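## Task

Four plates start in nests N1, N2, N3 and N4, one per nest. First build a stack in rack S1 using B88 at the bottom, then B33, then B83 on top. B88 has to rest flat on the rack floor, the two above it have to sit fully nested, and each plate's labelled short end must point to the rack's front (the side facing the robot). Second, release the plate and push the START key on post KP far enough that it latches. START must not be pressed, and it counts as pressed once it lights even without latching, until the stack is exactly as described and the fourth, unlisted plate is correctly seated in its own nest. Third, return all four plates to their original nests: each flat within the locators, well A1 at the corner marked A1, with START still latched. Nothing may depend on the gripper holding it; open the gripper and move away at the end.

## Robot and tools

ROBOT. One four-axis plate mover: a vertical lift, a shoulder, an elbow and a wrist yaw, ending in a two-finger gripper that always stays level (it can only turn about vertical). The commanded point, end_effector_position, sits midway between the two rubber pads, roughly 2-3 cm back from the fingertips. The fingers never fully close, so a key is pushed with a single fingertip.

FRAMES. Scene frame: origin on the tabletop under the arm base, +z up, +y to the left when looking along +x. Gripper frame: fingers extend along its +x, and they open and close along its y; rz is a turn about its z, positive going from +x toward +y.

execute_actions(actions). actions is a list run in order; an empty list just reports state and images. Each action is an object with any of "rows", "steps", "until".
- rows: a list of 1 to 15 rows, one row per control step (1/30 s). Each row holds exactly five numbers, each in [-1, 1], ordered dx, dy, dz, rz, opening.
- dx, dy, dz, rz: an offset, in the gripper's own axes, from the gripper's measured pose when the action began (for the first action of a call, that is the last pose a result reported). Each row is counted from that same starting pose, not added to the previous row. Scale: 1.0 equals 0.6 m for dx/dy/dz and 180 degrees for rz. Each step the controller clips the target to within 70 mm and 16 degrees of the current measured pose.
- opening: an absolute gripper command, not an offset. +1 is fully open (0.140 m), -1 is closed, which still leaves a 0.066 m gap. Going from open to closed needs at least about 0.6 s.
- steps: integer 1 to 450, at least the number of rows, default 15. After the last row the arm keeps heading to that row's target with that row's opening, so long moves need extra steps. A move cut short may not be completed by waiting; send the remainder next.
- until: stops the action at the first step where every condition holds; it does not halt the arm. Only the scanner can be named, with field "code" or "reads". Give a value directly, or [comparison, value] with "=", "!=", "<", "<=", ">", ">="; numbers always need a comparison. Any bad value or unknown name makes the whole call rejected with no motion.

zoom_image(camera, region): camera is "cam_head_left", "cam_head_right" or "cam_wrist"; region is [x0, y0, x1, y1] in that camera's pixels, top-left (0, 0), no larger than 504 by 504. It shows a finer view of the latest image. All three images are 672x504, returned in that order. Calibration (intrinsics, distortion, world-to-camera transform) is provided per camera and may be a little off; the wrist camera's pose follows the joint readings.

finished_scene(scene): pass the current scene's number to end it, irreversible; the result reports success and gives the next task. The goal must hold after the robot keeps its last command.

RESULTS. The state line gives end_effector_position (m) and end_effector_quat_wxyz in the scene frame; at long reach the printed position may be off. Joint positions lists lift (m, 0.000 to 0.550), shoulder (rad, -2.000 to 2.000), elbow (rad, -2.800 to 2.800), wrist yaw (rad, -12.566 to 12.566), then pad gap (m). "Hand target" is the pose the controller is driving toward. "pose unreachable" means the clearance check altered or blocked the command; the arm then stops shortly and waits for new rows. grip_measured is the finger opening on the command scale, with a constant error up to about 1 mm; to hold something, command about 0.04 below grip_measured (less for a lighter grip). Pad force is capped near 18 N, but a fast close can squeeze harder.

SCANNER. Fixed beside nest RD, always on. code is the ID it reads now (lower case, e.g. b83) or no_read; reads counts changes from no_read to an ID. To identify a plate, lay it flat in RD with well A1 at the A1 corner and keep the gripper out of the view. Well A1 is at the labelled short end, in the corner far from the labelled long side.

HAZARDS. Keep the elbow reading at least 0.4 rad away from 0, or the arm may fold and fault. Contact torque reaching a load limit (lift 55.2 N, shoulder 8.28 N m, elbow 4.14 N m, wrist yaw 1.38 N m, held weight included) halts the arm for 10 s and drops the rest of the call. Holding loads heats motors: MOTOR HOT appears at 85 °C and an OVER-TEMPERATURE FAULT brakes the arm at 100 °C. Joints share speed limits and stop together when a command reverses them. Start moves gently, increasing offsets by about 0.01 per row (6 mm per step) so a held plate is not shaken loose. Small drops of a few millimetres when placing are fine; longer falls, slams, hard pushes and anything leaving the table are not. Loose objects may get brief outside nudges. The robot keeps its last command while you are composing a reply.

Each tool is called by a JSON object that holds its "name" and its "arguments", one argument or row to a line.

## Session

{"name": "execute_actions", "arguments": {
  "actions": []
}}

Scene clock: 0.00 s.
end_effector_position=(+0.4894, -0.2021, +0.4626) grip_measured=+1.00 end_effector_quat_wxyz=(+0.892, +0.000, +0.000, +0.452)
Joint positions: [ 0.458 -0.282  1.696 -0.477  0.14 ]
Motor temperatures (°C, as the motors report them): [38 26 27 26]
Hand target: +0.489, -0.202, +0.463; +0.892, +0.000, +0.000, +0.452
scanner: code=no_read reads=0

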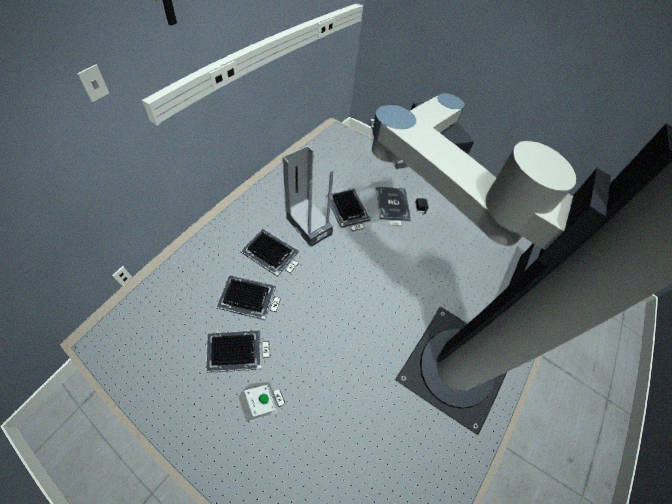

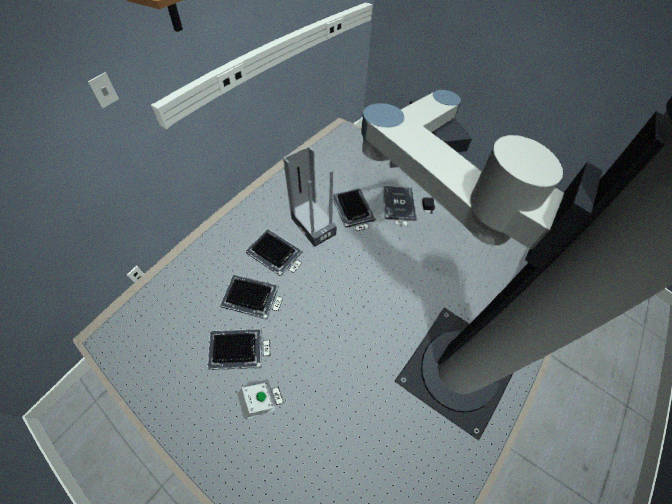

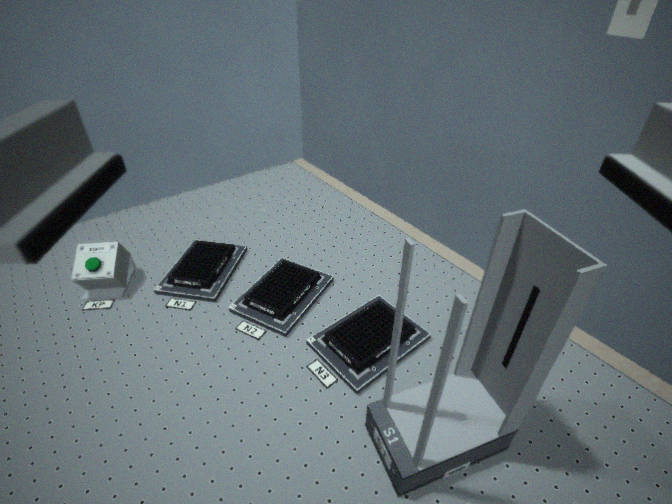

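{"name": "zoom_image", "arguments": {
  "camera": "cam_wrist",
  "region": [60, 220, 260, 330]
}}

{"name": "zoom_image", "arguments": {
  "camera": "cam_wrist",
  "region": [220, 250, 440, 400]
}}

{"name": "zoom_image", "arguments": {
  "camera": "cam_wrist",
  "region": [340, 200, 640, 504]
}}

{"name": "zoom_image", "arguments": {
  "camera": "cam_head_left",
  "region": [270, 130, 450, 260]
}}

{"name": "zoom_image", "arguments": {
  "camera": "cam_head_left",
  "region": [180, 220, 330, 430]
}}

Region (60, 220, 260, 330) of cam_wrist's 672x504 image, scaled by 2.520, with more detail than that image has; it fills the top 277 rows of this view, and the rest is white.

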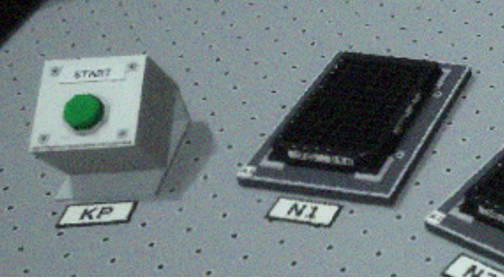

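Region (220, 250, 440, 400) of cam_wrist's 672x504 image, scaled by 2.291, with more detail than that image has; it fills the top 344 rows of this view, and the rest is white.

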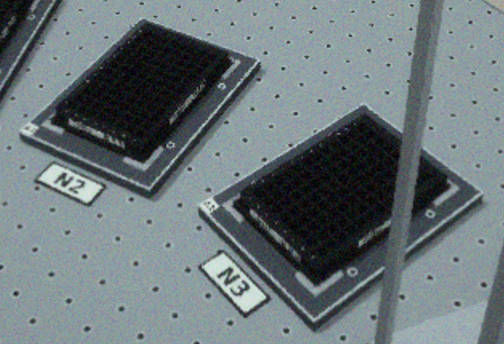

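Region (340, 200, 640, 504) of cam_wrist's 672x504 image, scaled by 1.658, with more detail than that image has; it fills the left 497 columns of this view, and the rest is white.

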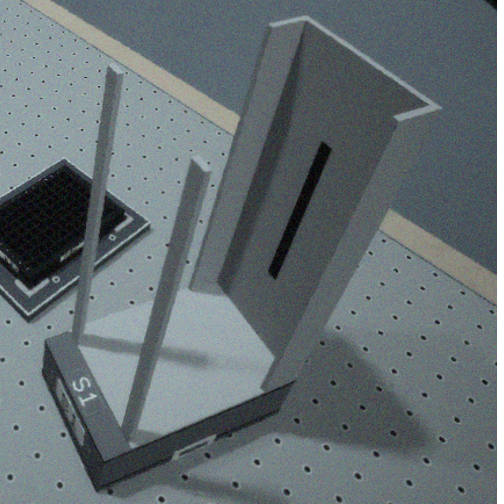

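Region (270, 130, 450, 260) of cam_head_left's 672x504 image, scaled by 2.800, with more detail than that image has.

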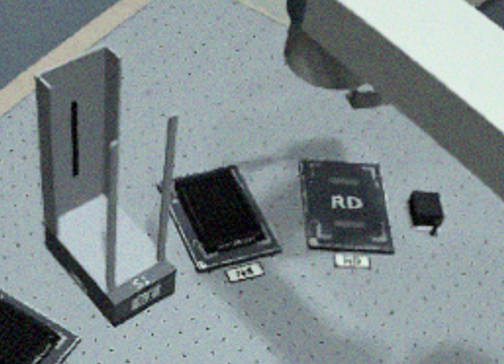

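Region (180, 220, 330, 430) of cam_head_left's 672x504 image, scaled by 2.400, with more detail than that image has; it fills the left 360 columns of this view, and the rest is white.

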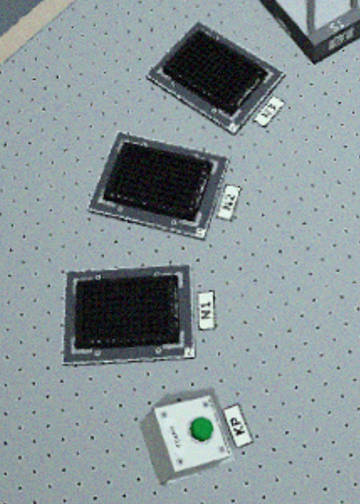

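{"name": "execute_actions", "arguments": {
  "actions": [
    {"rows":[[0.375,0.152,0,-0.27,1]],"steps":45},
    {"rows":[[0,0,-0.55,0,1]],"steps":45}
  ]
}}

Scene clock: 53.97 s.
end_effector_position=(+0.5491, +0.0333, +0.1325) grip_measured=+1.00 end_effector_quat_wxyz=(+0.999, +0.000, +0.000, +0.045)
Joint positions: [ 0.128  1.043  0.929 -1.882  0.14 ]
Motor temperatures (°C, as the motors report them): [38 26 27 26]
Hand target: +0.549, +0.033, +0.133; +0.999, +0.000, +0.000, +0.045
Off the commanded pose: 0.000 m, 0 deg.
scanner: code=no_read reads=0
camera_calibration (this result's frames):
cam_wrist: T_world_to_cam=[[0.0861367, -0.996278, 0.0033961, -0.00608025], [-0.597931, -0.0544222, -0.799698, 0.423466], [0.796906, 0.0668527, -0.600393, -0.26479], [0, 0, 0, 1]] pos_world=[0.46474, 0.0346903, 0.179688]

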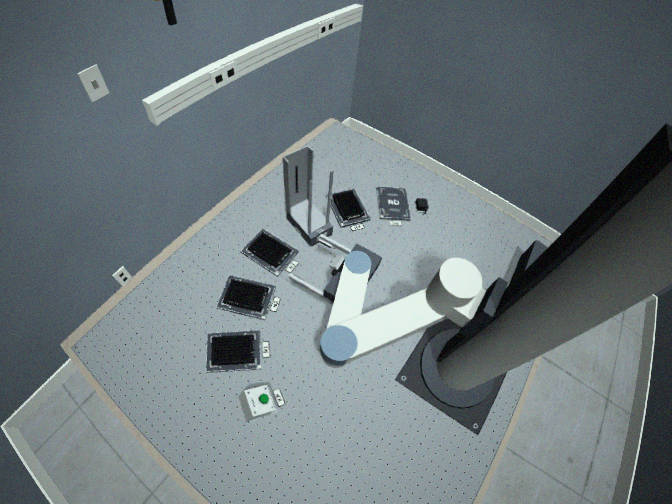

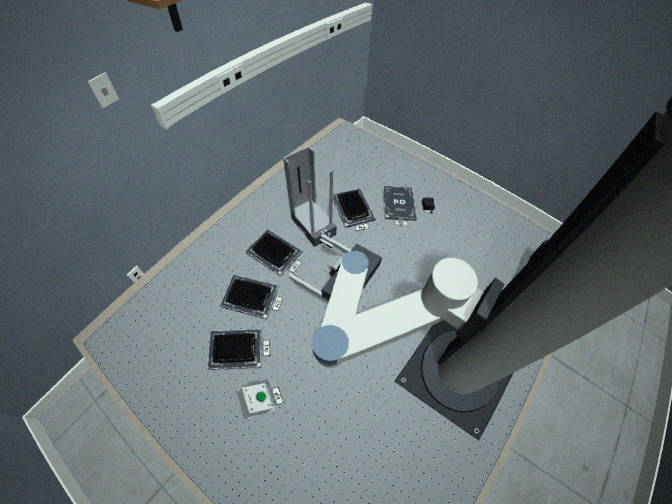

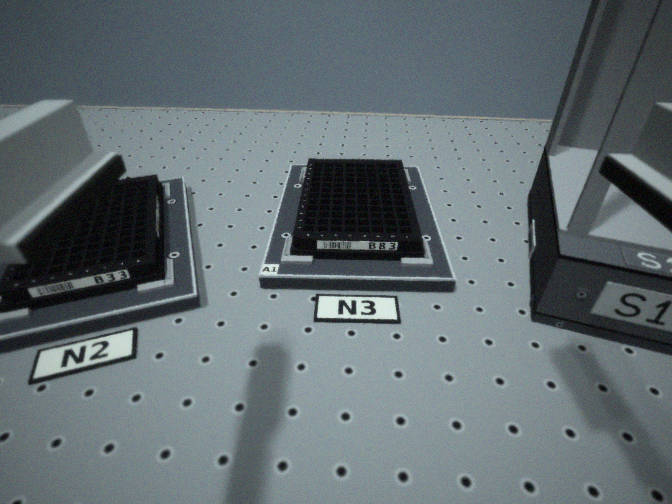

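{"name": "zoom_image", "arguments": {
  "camera": "cam_wrist",
  "region": [250, 150, 470, 300]
}}

{"name": "zoom_image", "arguments": {
  "camera": "cam_wrist",
  "region": [0, 160, 220, 340]
}}

Region (250, 150, 470, 300) of cam_wrist's 672x504 image, scaled by 2.291, with more detail than that image has; it fills the top 344 rows of this view, and the rest is white.

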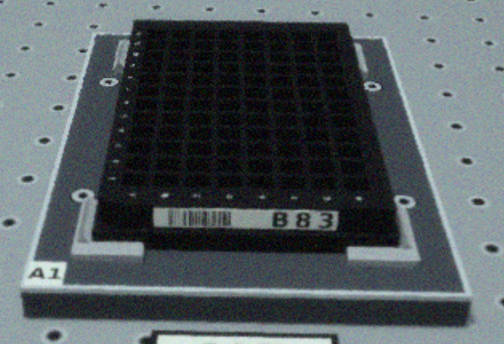

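Region (0, 160, 220, 340) of cam_wrist's 672x504 image, scaled by 2.291, with more detail than that image has; it fills the top 412 rows of this view, and the rest is white.

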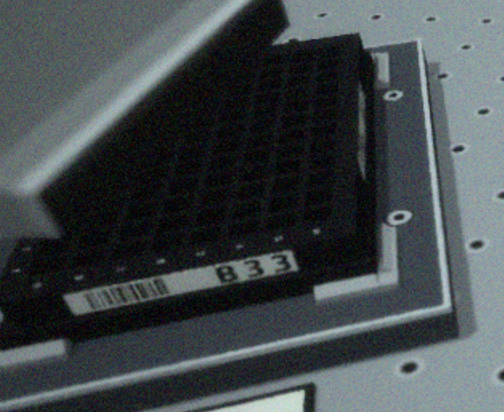

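{"name": "execute_actions", "arguments": {
  "actions": [
    {"rows":[[-0.03,-0.217,0.05,-0.112,1]],"steps":25}
  ]
}}

Scene clock: 91.10 s.
end_effector_position=(+0.5428, -0.0980, +0.1625) grip_measured=+1.00 end_effector_quat_wxyz=(+0.991, +0.000, +0.000, -0.131)
Joint positions: [ 0.158  0.688  0.951 -1.902  0.14 ]
Motor temperatures (°C, as the motors report them): [38 26 27 26]
Hand target: +0.543, -0.098, +0.163; +0.991, +0.000, +0.000, -0.131
Off the commanded pose: 0.000 m, 0 deg.
scanner: code=no_read reads=0
camera_calibration (this result's frames):
cam_wrist: T_world_to_cam=[[-0.262568, -0.964908, 0.0033961, 0.0558794], [-0.580044, 0.155025, -0.799698, 0.447397], [0.771108, -0.211945, -0.600393, -0.246276], [0, 0, 0, 1]] pos_world=[0.464087, -0.0676363, 0.209731]

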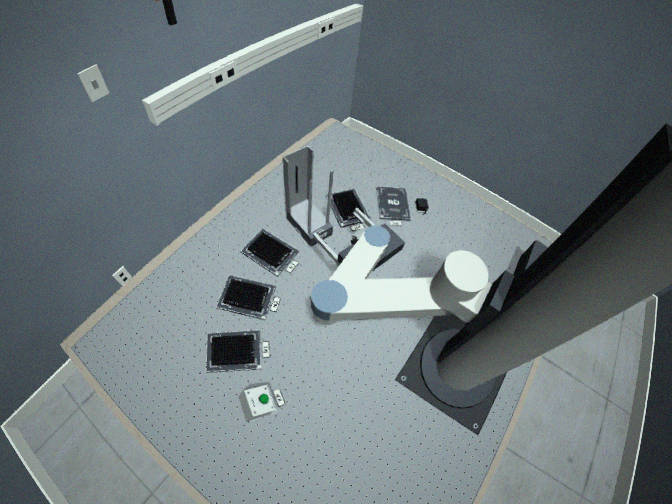

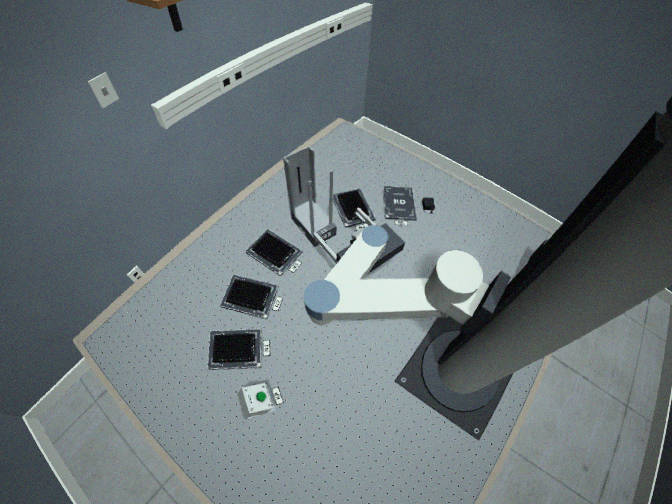

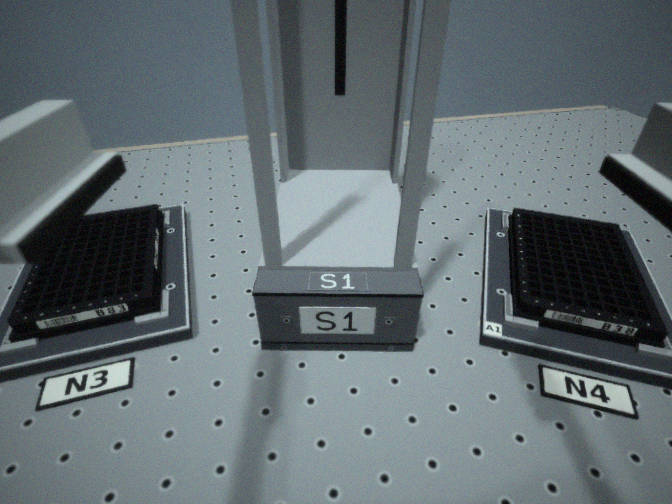

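{"name": "zoom_image", "arguments": {
  "camera": "cam_wrist",
  "region": [472, 200, 672, 380]
}}

{"name": "zoom_image", "arguments": {
  "camera": "cam_wrist",
  "region": [240, 150, 440, 360]
}}

Region (472, 200, 672, 380) of cam_wrist's 672x504 image, scaled by 2.520, with more detail than that image has; it fills the top 454 rows of this view, and the rest is white.

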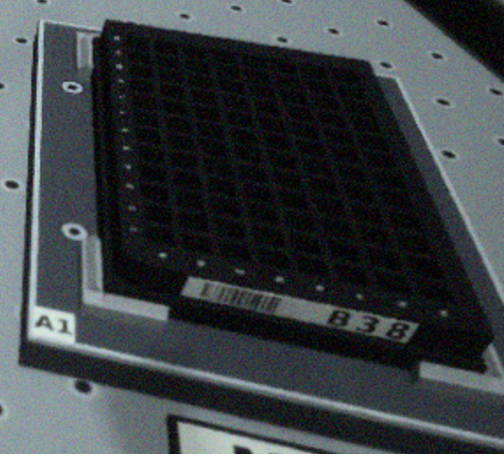

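Region (240, 150, 440, 360) of cam_wrist's 672x504 image, scaled by 2.400, with more detail than that image has; it fills the left 480 columns of this view, and the rest is white.

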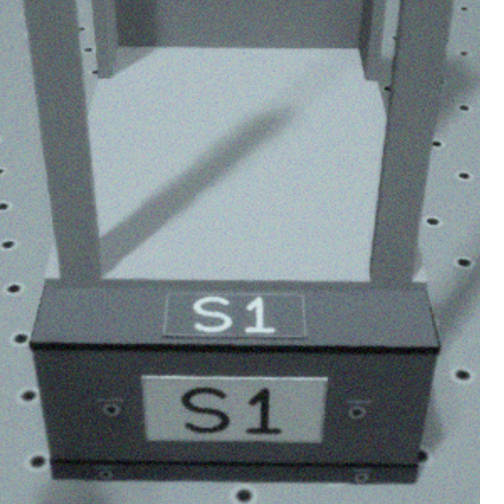

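{"name": "execute_actions", "arguments": {
  "actions": [
    {"rows":[[-0.28,0.565,-0.05,0.322,1]],"steps":45}
  ]
}}

{"name": "zoom_image", "arguments": {
  "camera": "cam_wrist",
  "region": [220, 140, 500, 340]
}}

Scene clock: 130.90 s.
end_effector_position=(+0.4686, +0.2731, +0.1326) grip_measured=+1.00 end_effector_quat_wxyz=(+0.931, +0.000, +0.000, +0.366)
Joint positions: [ 0.128  1.666  1.041 -1.958  0.14 ]
Motor temperatures (°C, as the motors report them): [38 26 27 26]
Hand target: +0.469, +0.273, +0.133; +0.931, +0.000, +0.000, +0.366
Off the commanded pose: 0.000 m, 0 deg.
scanner: code=no_read reads=0
camera_calibration (this result's frames):
cam_wrist: T_world_to_cam=[[0.679042, -0.734091, 0.0033961, -0.109682], [-0.438904, -0.409691, -0.799698, 0.41088], [0.588443, 0.541538, -0.600393, -0.248517], [0, 0, 0, 1]] pos_world=[0.401053, 0.222398, 0.179744]

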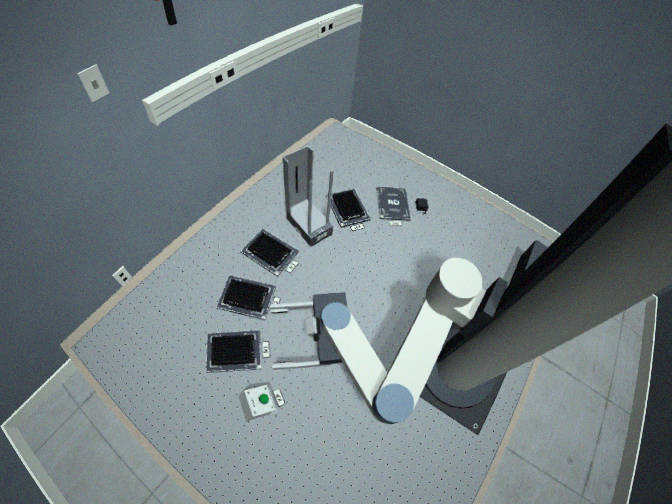

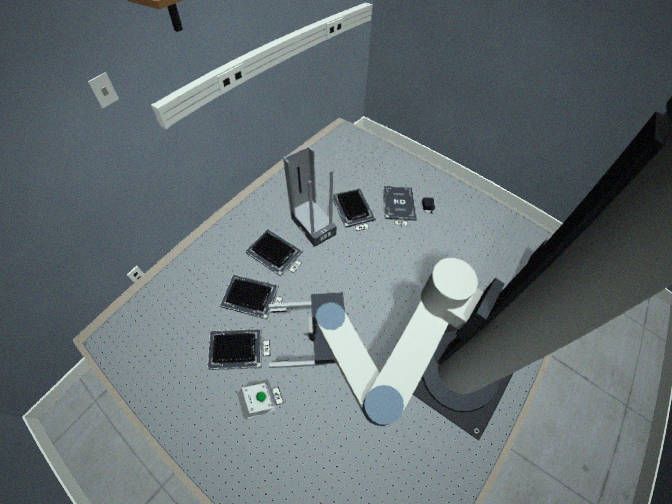

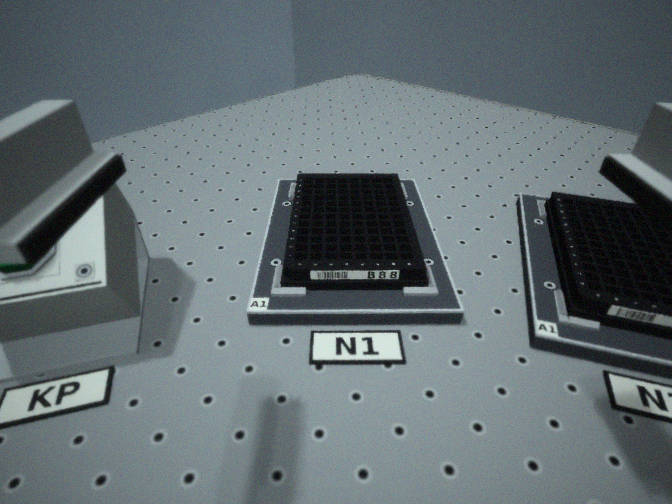

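Region (220, 140, 500, 340) of cam_wrist's 672x504 image, scaled by 1.800, with more detail than that image has; it fills the top 360 rows of this view, and the rest is white.

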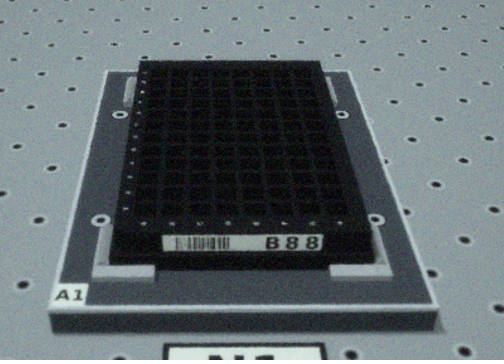

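{"name": "execute_actions", "arguments": {
  "actions": [
    {"rows":[[0.278,-0.006,-0.13,0.002,0.1]],"steps":25},
    {"rows":[[0,0,-0.045,0,0.1]],"steps":12}
  ]
}}

Scene clock: 140.27 s.
end_effector_position=(+0.5932, +0.3840, +0.0275) grip_measured=+0.10 end_effector_quat_wxyz=(+0.929, +0.000, +0.000, +0.369)
Joint positions: [ 0.022  1.292  1.928 -2.464  0.107]
Motor temperatures (°C, as the motors report them): [38 26 27 26]
Hand target: +0.593, +0.384, +0.028; +0.929, +0.000, +0.000, +0.369
Off the commanded pose: 0.000 m, 0 deg.
scanner: code=no_read reads=0
camera_calibration (this result's frames):
cam_wrist: T_world_to_cam=[[0.683636, -0.729816, 0.0033961, -0.116875], [-0.436325, -0.412437, -0.799698, 0.426505], [0.585033, 0.54522, -0.600393, -0.444414], [0, 0, 0, 1]] pos_world=[0.525991, 0.332912, 0.0746486]

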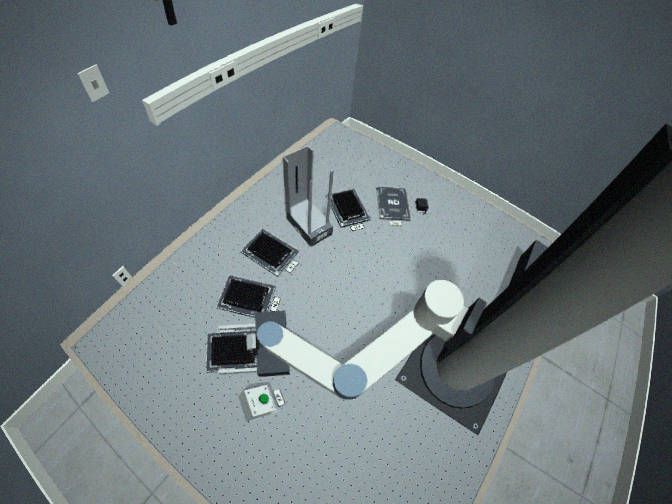

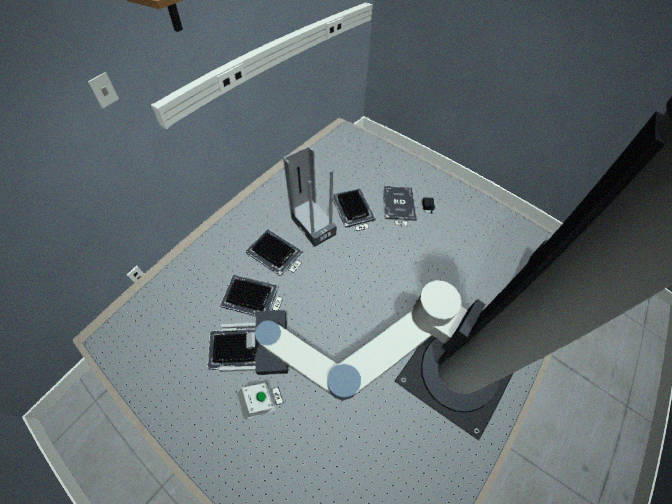

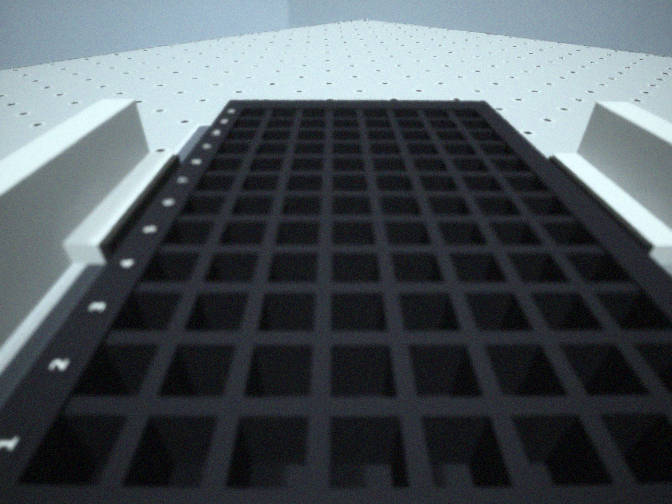

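{"name": "execute_actions", "arguments": {
  "actions": [
    {"rows":[[-0.01,0.002,0.008,0,0.1],[-0.02,0.002,0.008,0,0],[-0.03,0.002,0.008,0,-0.1],[-0.03,0.002,0.008,0,-0.2],[-0.03,0.002,0.008,0,-0.3],[-0.03,0.002,0.008,0,-0.35],[-0.03,0.002,0.008,0,-0.4],[-0.03,0.002,0.008,0,-0.44]],"steps":18}
  ]
}}

Scene clock: 164.37 s.
end_effector_position=(+0.5792, +0.3725, +0.0323) grip_measured=-0.44 end_effector_quat_wxyz=(+0.929, +0.000, +0.000, +0.369)
Joint positions: [ 0.027  1.346  1.81  -2.401  0.087]
Motor temperatures (°C, as the motors report them): [38 26 27 26]
Hand target: +0.579, +0.373, +0.032; +0.929, +0.000, +0.000, +0.369
Off the commanded pose: 0.000 m, 0 deg.
scanner: code=no_read reads=0
camera_calibration (this result's frames):
cam_wrist: T_world_to_cam=[[0.683528, -0.729916, 0.0033961, -0.115633], [-0.436385, -0.412373, -0.799698, 0.419581], [0.585113, 0.545134, -0.600393, -0.427116], [0, 0, 0, 1]] pos_world=[0.512048, 0.321457, 0.0794934]

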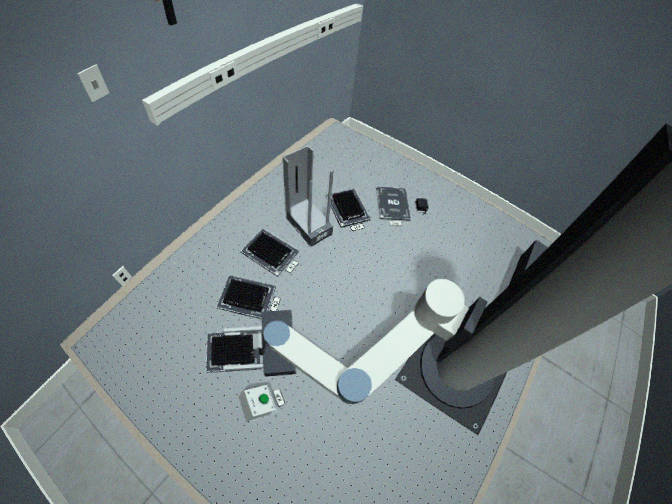

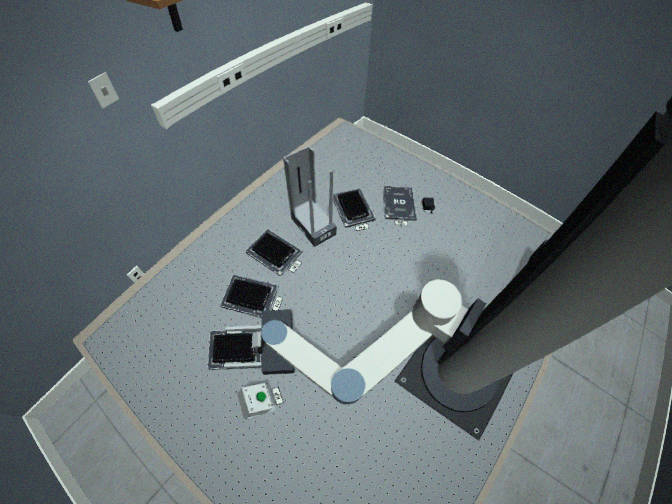

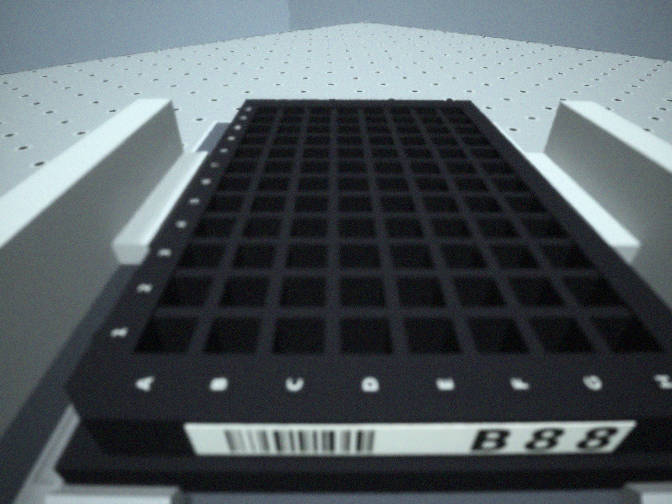

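{"name": "execute_actions", "arguments": {
  "actions": [
    {"rows":[[0,0,0,0,-0.47],[0,0,0,0,-0.5],[0,0,0,0,-0.52],[0,0,0,0,-0.54],[0,0,0,0,-0.56],[0,0,0,0,-0.58],[0,0,0,0,-0.6],[0,0,0,0,-0.62]],"steps":12}
  ]
}}

Scene clock: 177.73 s.
end_effector_position=(+0.5792, +0.3725, +0.0323) grip_measured=-0.51 end_effector_quat_wxyz=(+0.929, +0.000, +0.000, +0.369)
Joint positions: [ 0.027  1.346  1.81  -2.401  0.084]
Motor temperatures (°C, as the motors report them): [38 26 27 26]
Hand target: +0.579, +0.373, +0.032; +0.929, +0.000, +0.000, +0.369
Off the commanded pose: 0.000 m, 0 deg.
scanner: code=no_read reads=0
camera_calibration (this result's frames):
cam_wrist: T_world_to_cam=[[0.683533, -0.729911, 0.0033961, -0.115636], [-0.436382, -0.412376, -0.799698, 0.419577], [0.585109, 0.545138, -0.600393, -0.427117], [0, 0, 0, 1]] pos_world=[0.512048, 0.321457, 0.0794898]

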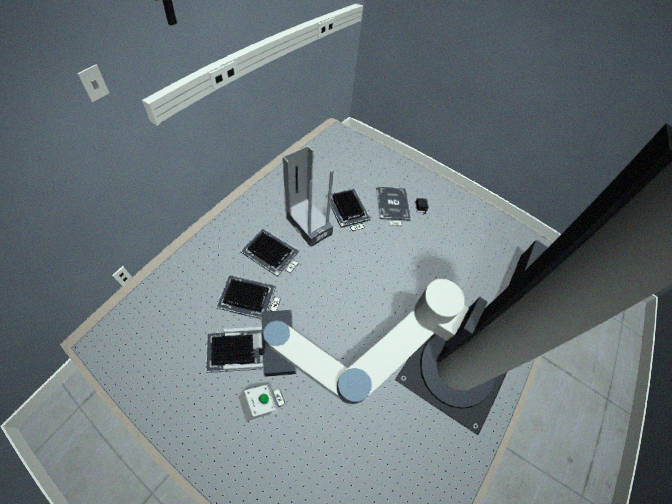

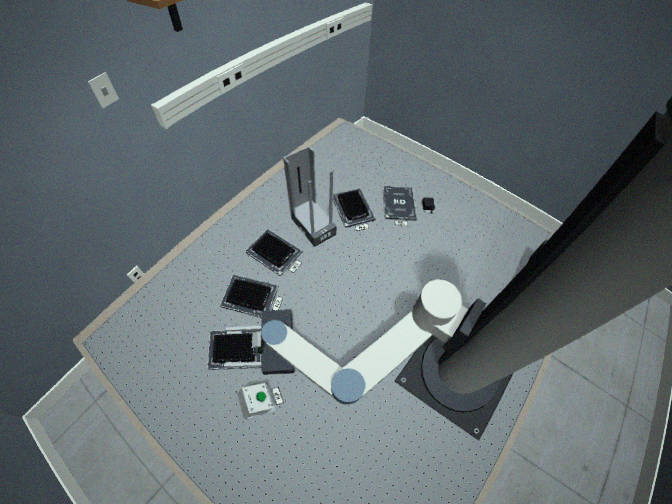

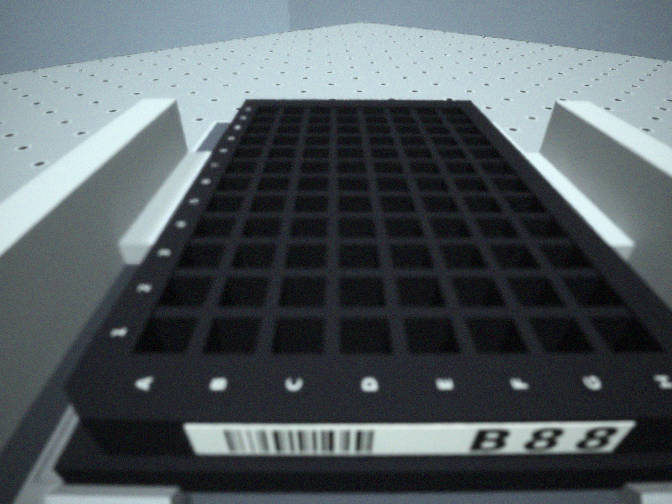

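{"name": "execute_actions", "arguments": {
  "actions": [
    {"rows":[[0,0,0.003,0,-0.57],[0,0,0.008,0,-0.57],[0,0,0.016,0,-0.57],[0,0,0.026,0,-0.57],[0,0,0.038,0,-0.57],[0,0,0.05,0,-0.57],[0,0,0.065,0,-0.57],[0,0,0.08,0,-0.57],[-0.01,-0.01,0.1,-0.005,-0.57],[-0.02,-0.02,0.12,-0.01,-0.57],[-0.04,-0.035,0.14,-0.02,-0.57],[-0.06,-0.055,0.16,-0.03,-0.57],[-0.08,-0.075,0.18,-0.045,-0.57],[-0.11,-0.1,0.2,-0.06,-0.57],[-0.57,-0.525,0.43,-0.329,-0.57]],"steps":65}
  ]
}}

Scene clock: 205.17 s.
end_effector_position=(+0.5463, -0.0913, +0.2903) grip_measured=-0.51 end_effector_quat_wxyz=(+0.990, +0.000, +0.000, -0.139)
Joint positions: [ 0.285  0.725  0.959 -1.962  0.084]
Motor temperatures (°C, as the motors report them): [38 26 27 26]
Hand target: +0.546, -0.091, +0.290; +0.990, +0.000, +0.000, -0.139
Off the commanded pose: 0.000 m, 0 deg.
scanner: code=no_read reads=0
camera_calibration (this result's frames):
cam_wrist: T_world_to_cam=[[-0.277593, -0.960693, 0.0033961, 0.0714196], [-0.577554, 0.164058, -0.799698, 0.550024], [0.767707, -0.223952, -0.600393, -0.170037], [0, 0, 0, 1]] pos_world=[0.468033, -0.0597036, 0.337521]

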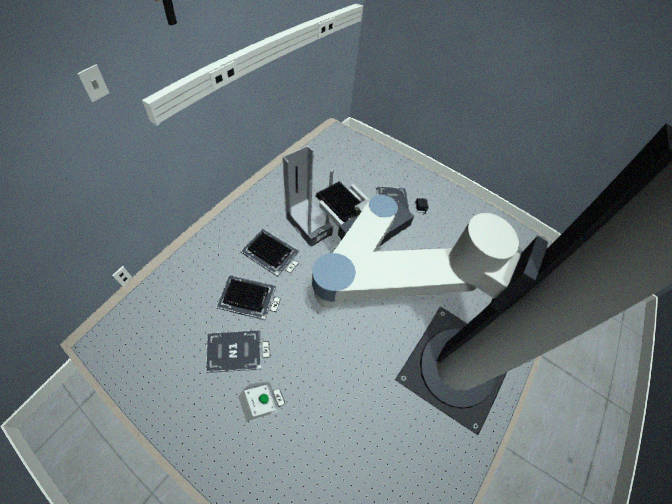

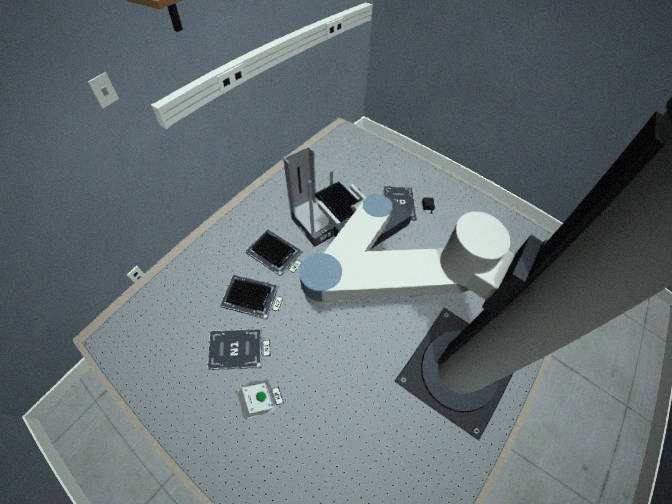

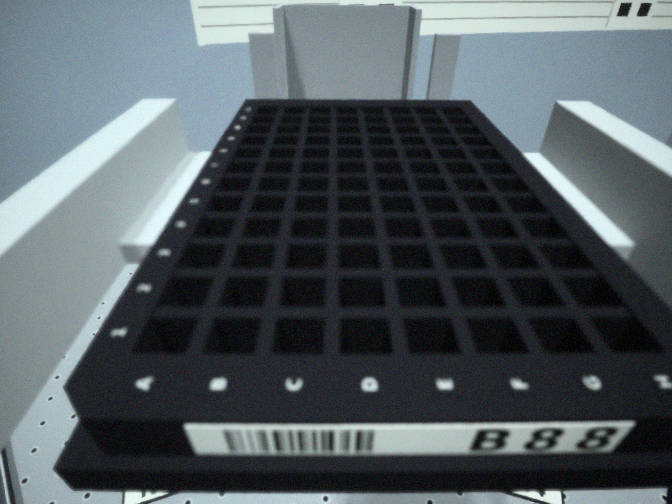

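{"name": "zoom_image", "arguments": {
  "camera": "cam_wrist",
  "region": [235, 0, 485, 120]
}}

Region (235, 0, 485, 120) of cam_wrist's 672x504 image, scaled by 2.016, with more detail than that image has; it fills the top 242 rows of this view, and the rest is white.

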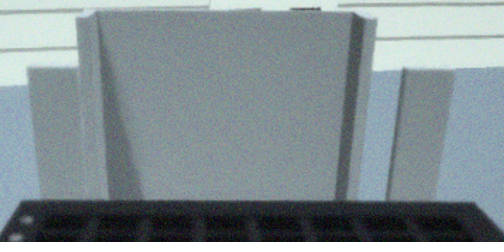

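{"name": "execute_actions", "arguments": {
  "actions": [
    {"rows":[[0,0,0.01,0,-0.57],[0,0,0.025,0,-0.57],[0,0,0.045,0,-0.57],[0,0.001,0.068,0,-0.57]],"steps":12},
    {"rows":[[0.01,0,0,0,-0.57],[0.025,0,0,0,-0.57],[0.045,0,0,0,-0.57],[0.07,0,0,0,-0.57],[0.1,0,0,0,-0.57],[0.262,0,0,0,-0.57]],"steps":28}
  ]
}}

Scene clock: 219.50 s.
end_effector_position=(+0.6976, -0.1341, +0.3312) grip_measured=-0.51 end_effector_quat_wxyz=(+0.990, +0.000, +0.000, -0.139)
Joint positions: [ 0.326  0.391  1.748 -2.417  0.084]
Motor temperatures (°C, as the motors report them): [38 26 27 26]
Hand target: +0.698, -0.134, +0.331; +0.990, +0.000, +0.000, -0.139
Off the commanded pose: 0.000 m, 0 deg.
scanner: code=no_read reads=0
camera_calibration (this result's frames):
cam_wrist: T_world_to_cam=[[-0.277603, -0.96069, 0.0033961, 0.0722159], [-0.577552, 0.164064, -0.799698, 0.677121], [0.767704, -0.22396, -0.600393, -0.271192], [0, 0, 0, 1]] pos_world=[0.619315, -0.10245, 0.378425]

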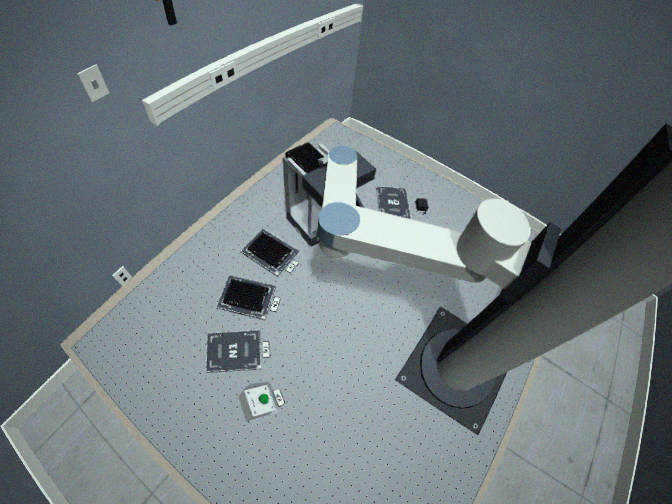

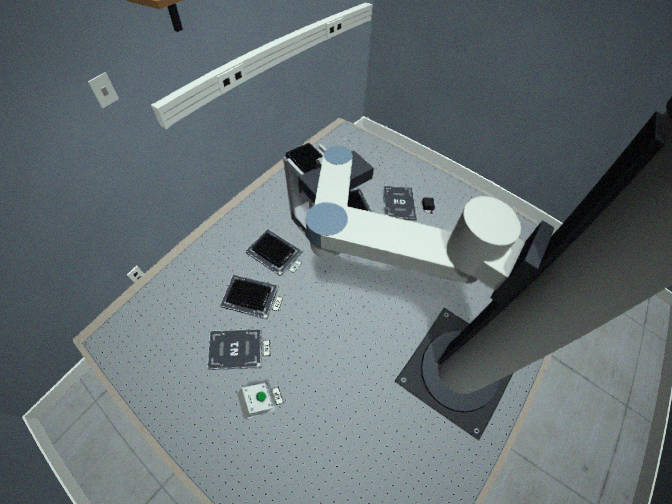

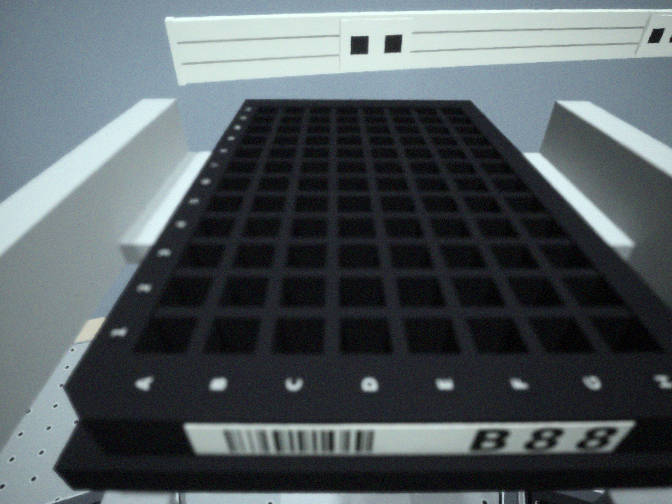

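{"name": "zoom_image", "arguments": {
  "camera": "cam_wrist",
  "region": [40, 440, 240, 504]
}}

{"name": "zoom_image", "arguments": {
  "camera": "cam_wrist",
  "region": [472, 440, 672, 504]
}}

{"name": "zoom_image", "arguments": {
  "camera": "cam_head_left",
  "region": [270, 130, 350, 200]
}}

Region (40, 440, 240, 504) of cam_wrist's 672x504 image, scaled by 2.520, with more detail than that image has; it fills the top 161 rows of this view, and the rest is white.

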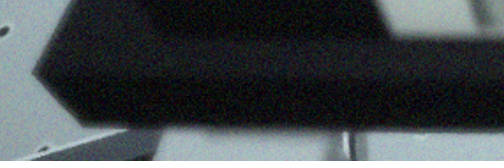

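Region (472, 440, 672, 504) of cam_wrist's 672x504 image, scaled by 2.520, with more detail than that image has; it fills the top 161 rows of this view, and the rest is white.

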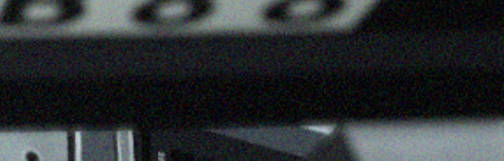

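Region (270, 130, 350, 200) of cam_head_left's 672x504 image, scaled by 6.300, with more detail than that image has; it fills the top 441 rows of this view, and the rest is white.

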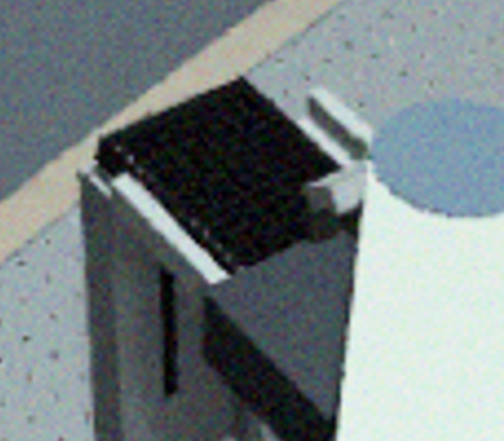

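{"name": "execute_actions", "arguments": {
  "actions": [
    {"rows":[[0.007,0.0008,-0.004,0,-0.57],[0.007,0.0008,-0.0105,0,-0.57]],"steps":10}
  ]
}}

{"name": "zoom_image", "arguments": {
  "camera": "cam_wrist",
  "region": [40, 440, 240, 504]
}}

{"name": "zoom_image", "arguments": {
  "camera": "cam_wrist",
  "region": [472, 440, 672, 504]
}}

Scene clock: 241.13 s.
end_effector_position=(+0.7018, -0.1347, +0.3249) grip_measured=-0.51 end_effector_quat_wxyz=(+0.990, +0.000, +0.000, -0.139)
Joint positions: [ 0.32   0.381  1.773 -2.432  0.084]
Motor temperatures (°C, as the motors report them): [38 26 27 26]
Hand target: +0.702, -0.135, +0.325; +0.990, +0.000, +0.000, -0.139
Off the commanded pose: 0.000 m, 0 deg.
scanner: code=no_read reads=0
camera_calibration (this result's frames):
cam_wrist: T_world_to_cam=[[-0.277352, -0.960763, 0.0033961, 0.0726198], [-0.577595, 0.163913, -0.799698, 0.674558], [0.767763, -0.223759, -0.600393, -0.278366], [0, 0, 0, 1]] pos_world=[0.623481, -0.103085, 0.372067]

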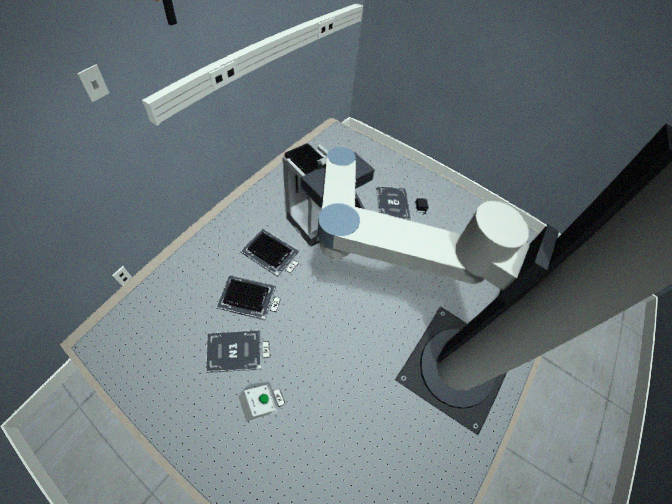

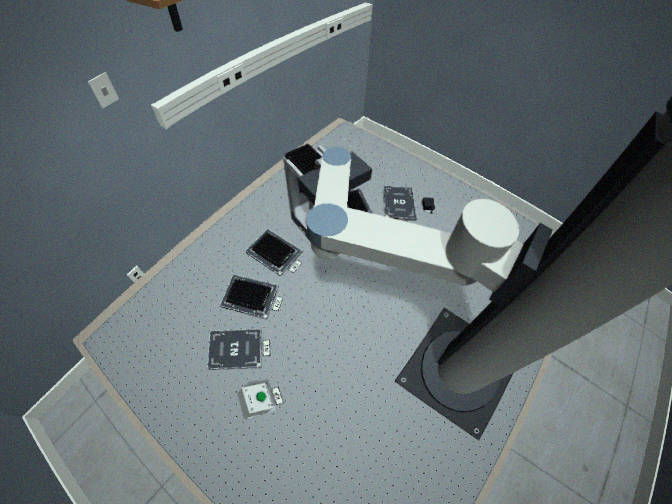

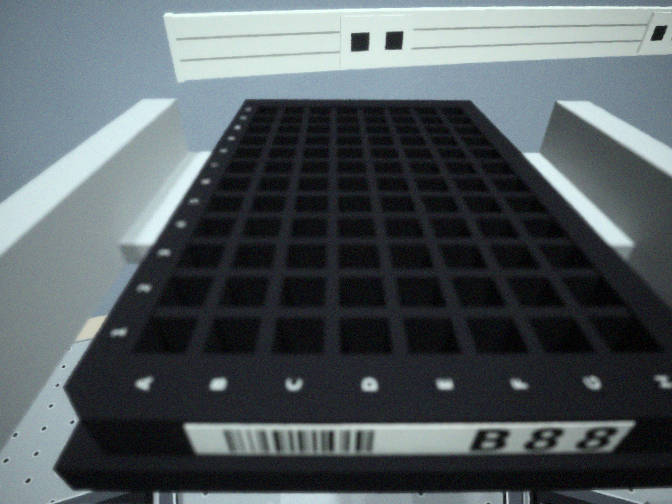

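Region (40, 440, 240, 504) of cam_wrist's 672x504 image, scaled by 2.520, with more detail than that image has; it fills the top 161 rows of this view, and the rest is white.

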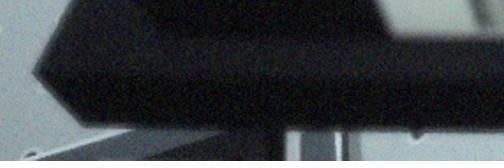

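Region (472, 440, 672, 504) of cam_wrist's 672x504 image, scaled by 2.520, with more detail than that image has; it fills the top 161 rows of this view, and the rest is white.

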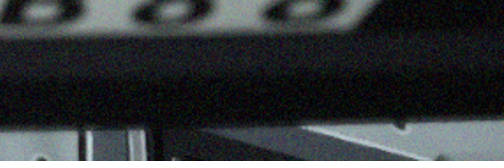

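{"name": "execute_actions", "arguments": {
  "actions": [
    {"rows":[[0,0,-0.002,0,-0.57],[0,0,-0.004,0,-0.57],[0,0,-0.006,0,-0.57],[0,0,-0.007,0,-0.57],[0,0,-0.008,0,-0.57]],"steps":10}
  ]
}}

Scene clock: 247.83 s.
end_effector_position=(+0.7018, -0.1347, +0.3200) grip_measured=-0.51 end_effector_quat_wxyz=(+0.990, +0.000, +0.000, -0.139)
Joint positions: [ 0.315  0.381  1.773 -2.432  0.084]
Motor temperatures (°C, as the motors report them): [38 26 27 26]
Hand target: +0.702, -0.135, +0.320; +0.990, +0.000, +0.000, -0.139
Off the commanded pose: 0.000 m, 0 deg.
scanner: code=no_read reads=0
camera_calibration (this result's frames):
cam_wrist: T_world_to_cam=[[-0.27737, -0.960757, 0.0033961, 0.072647], [-0.577592, 0.163924, -0.799698, 0.670672], [0.767759, -0.223774, -0.600393, -0.281281], [0, 0, 0, 1]] pos_world=[0.623481, -0.103086, 0.367208]

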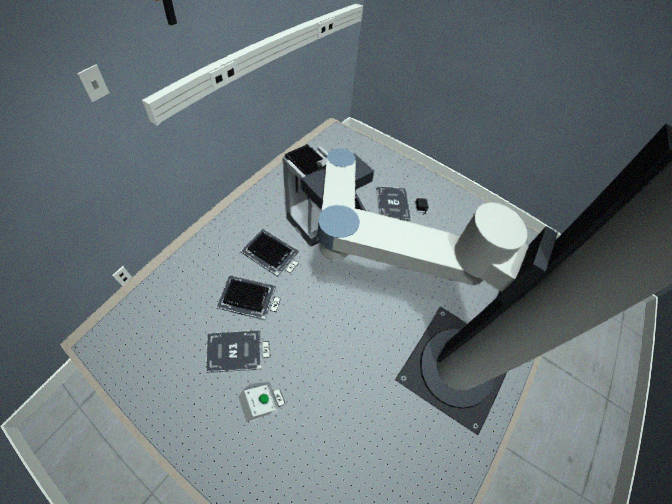

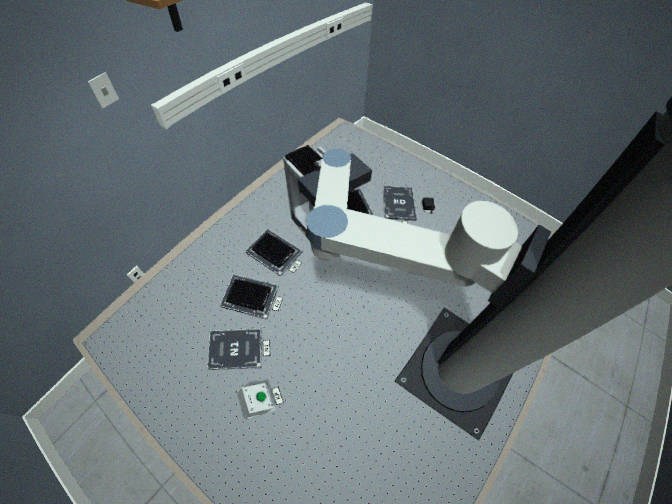

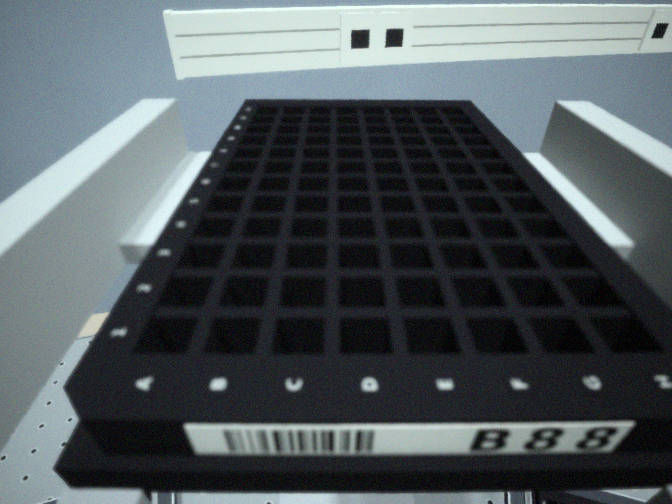

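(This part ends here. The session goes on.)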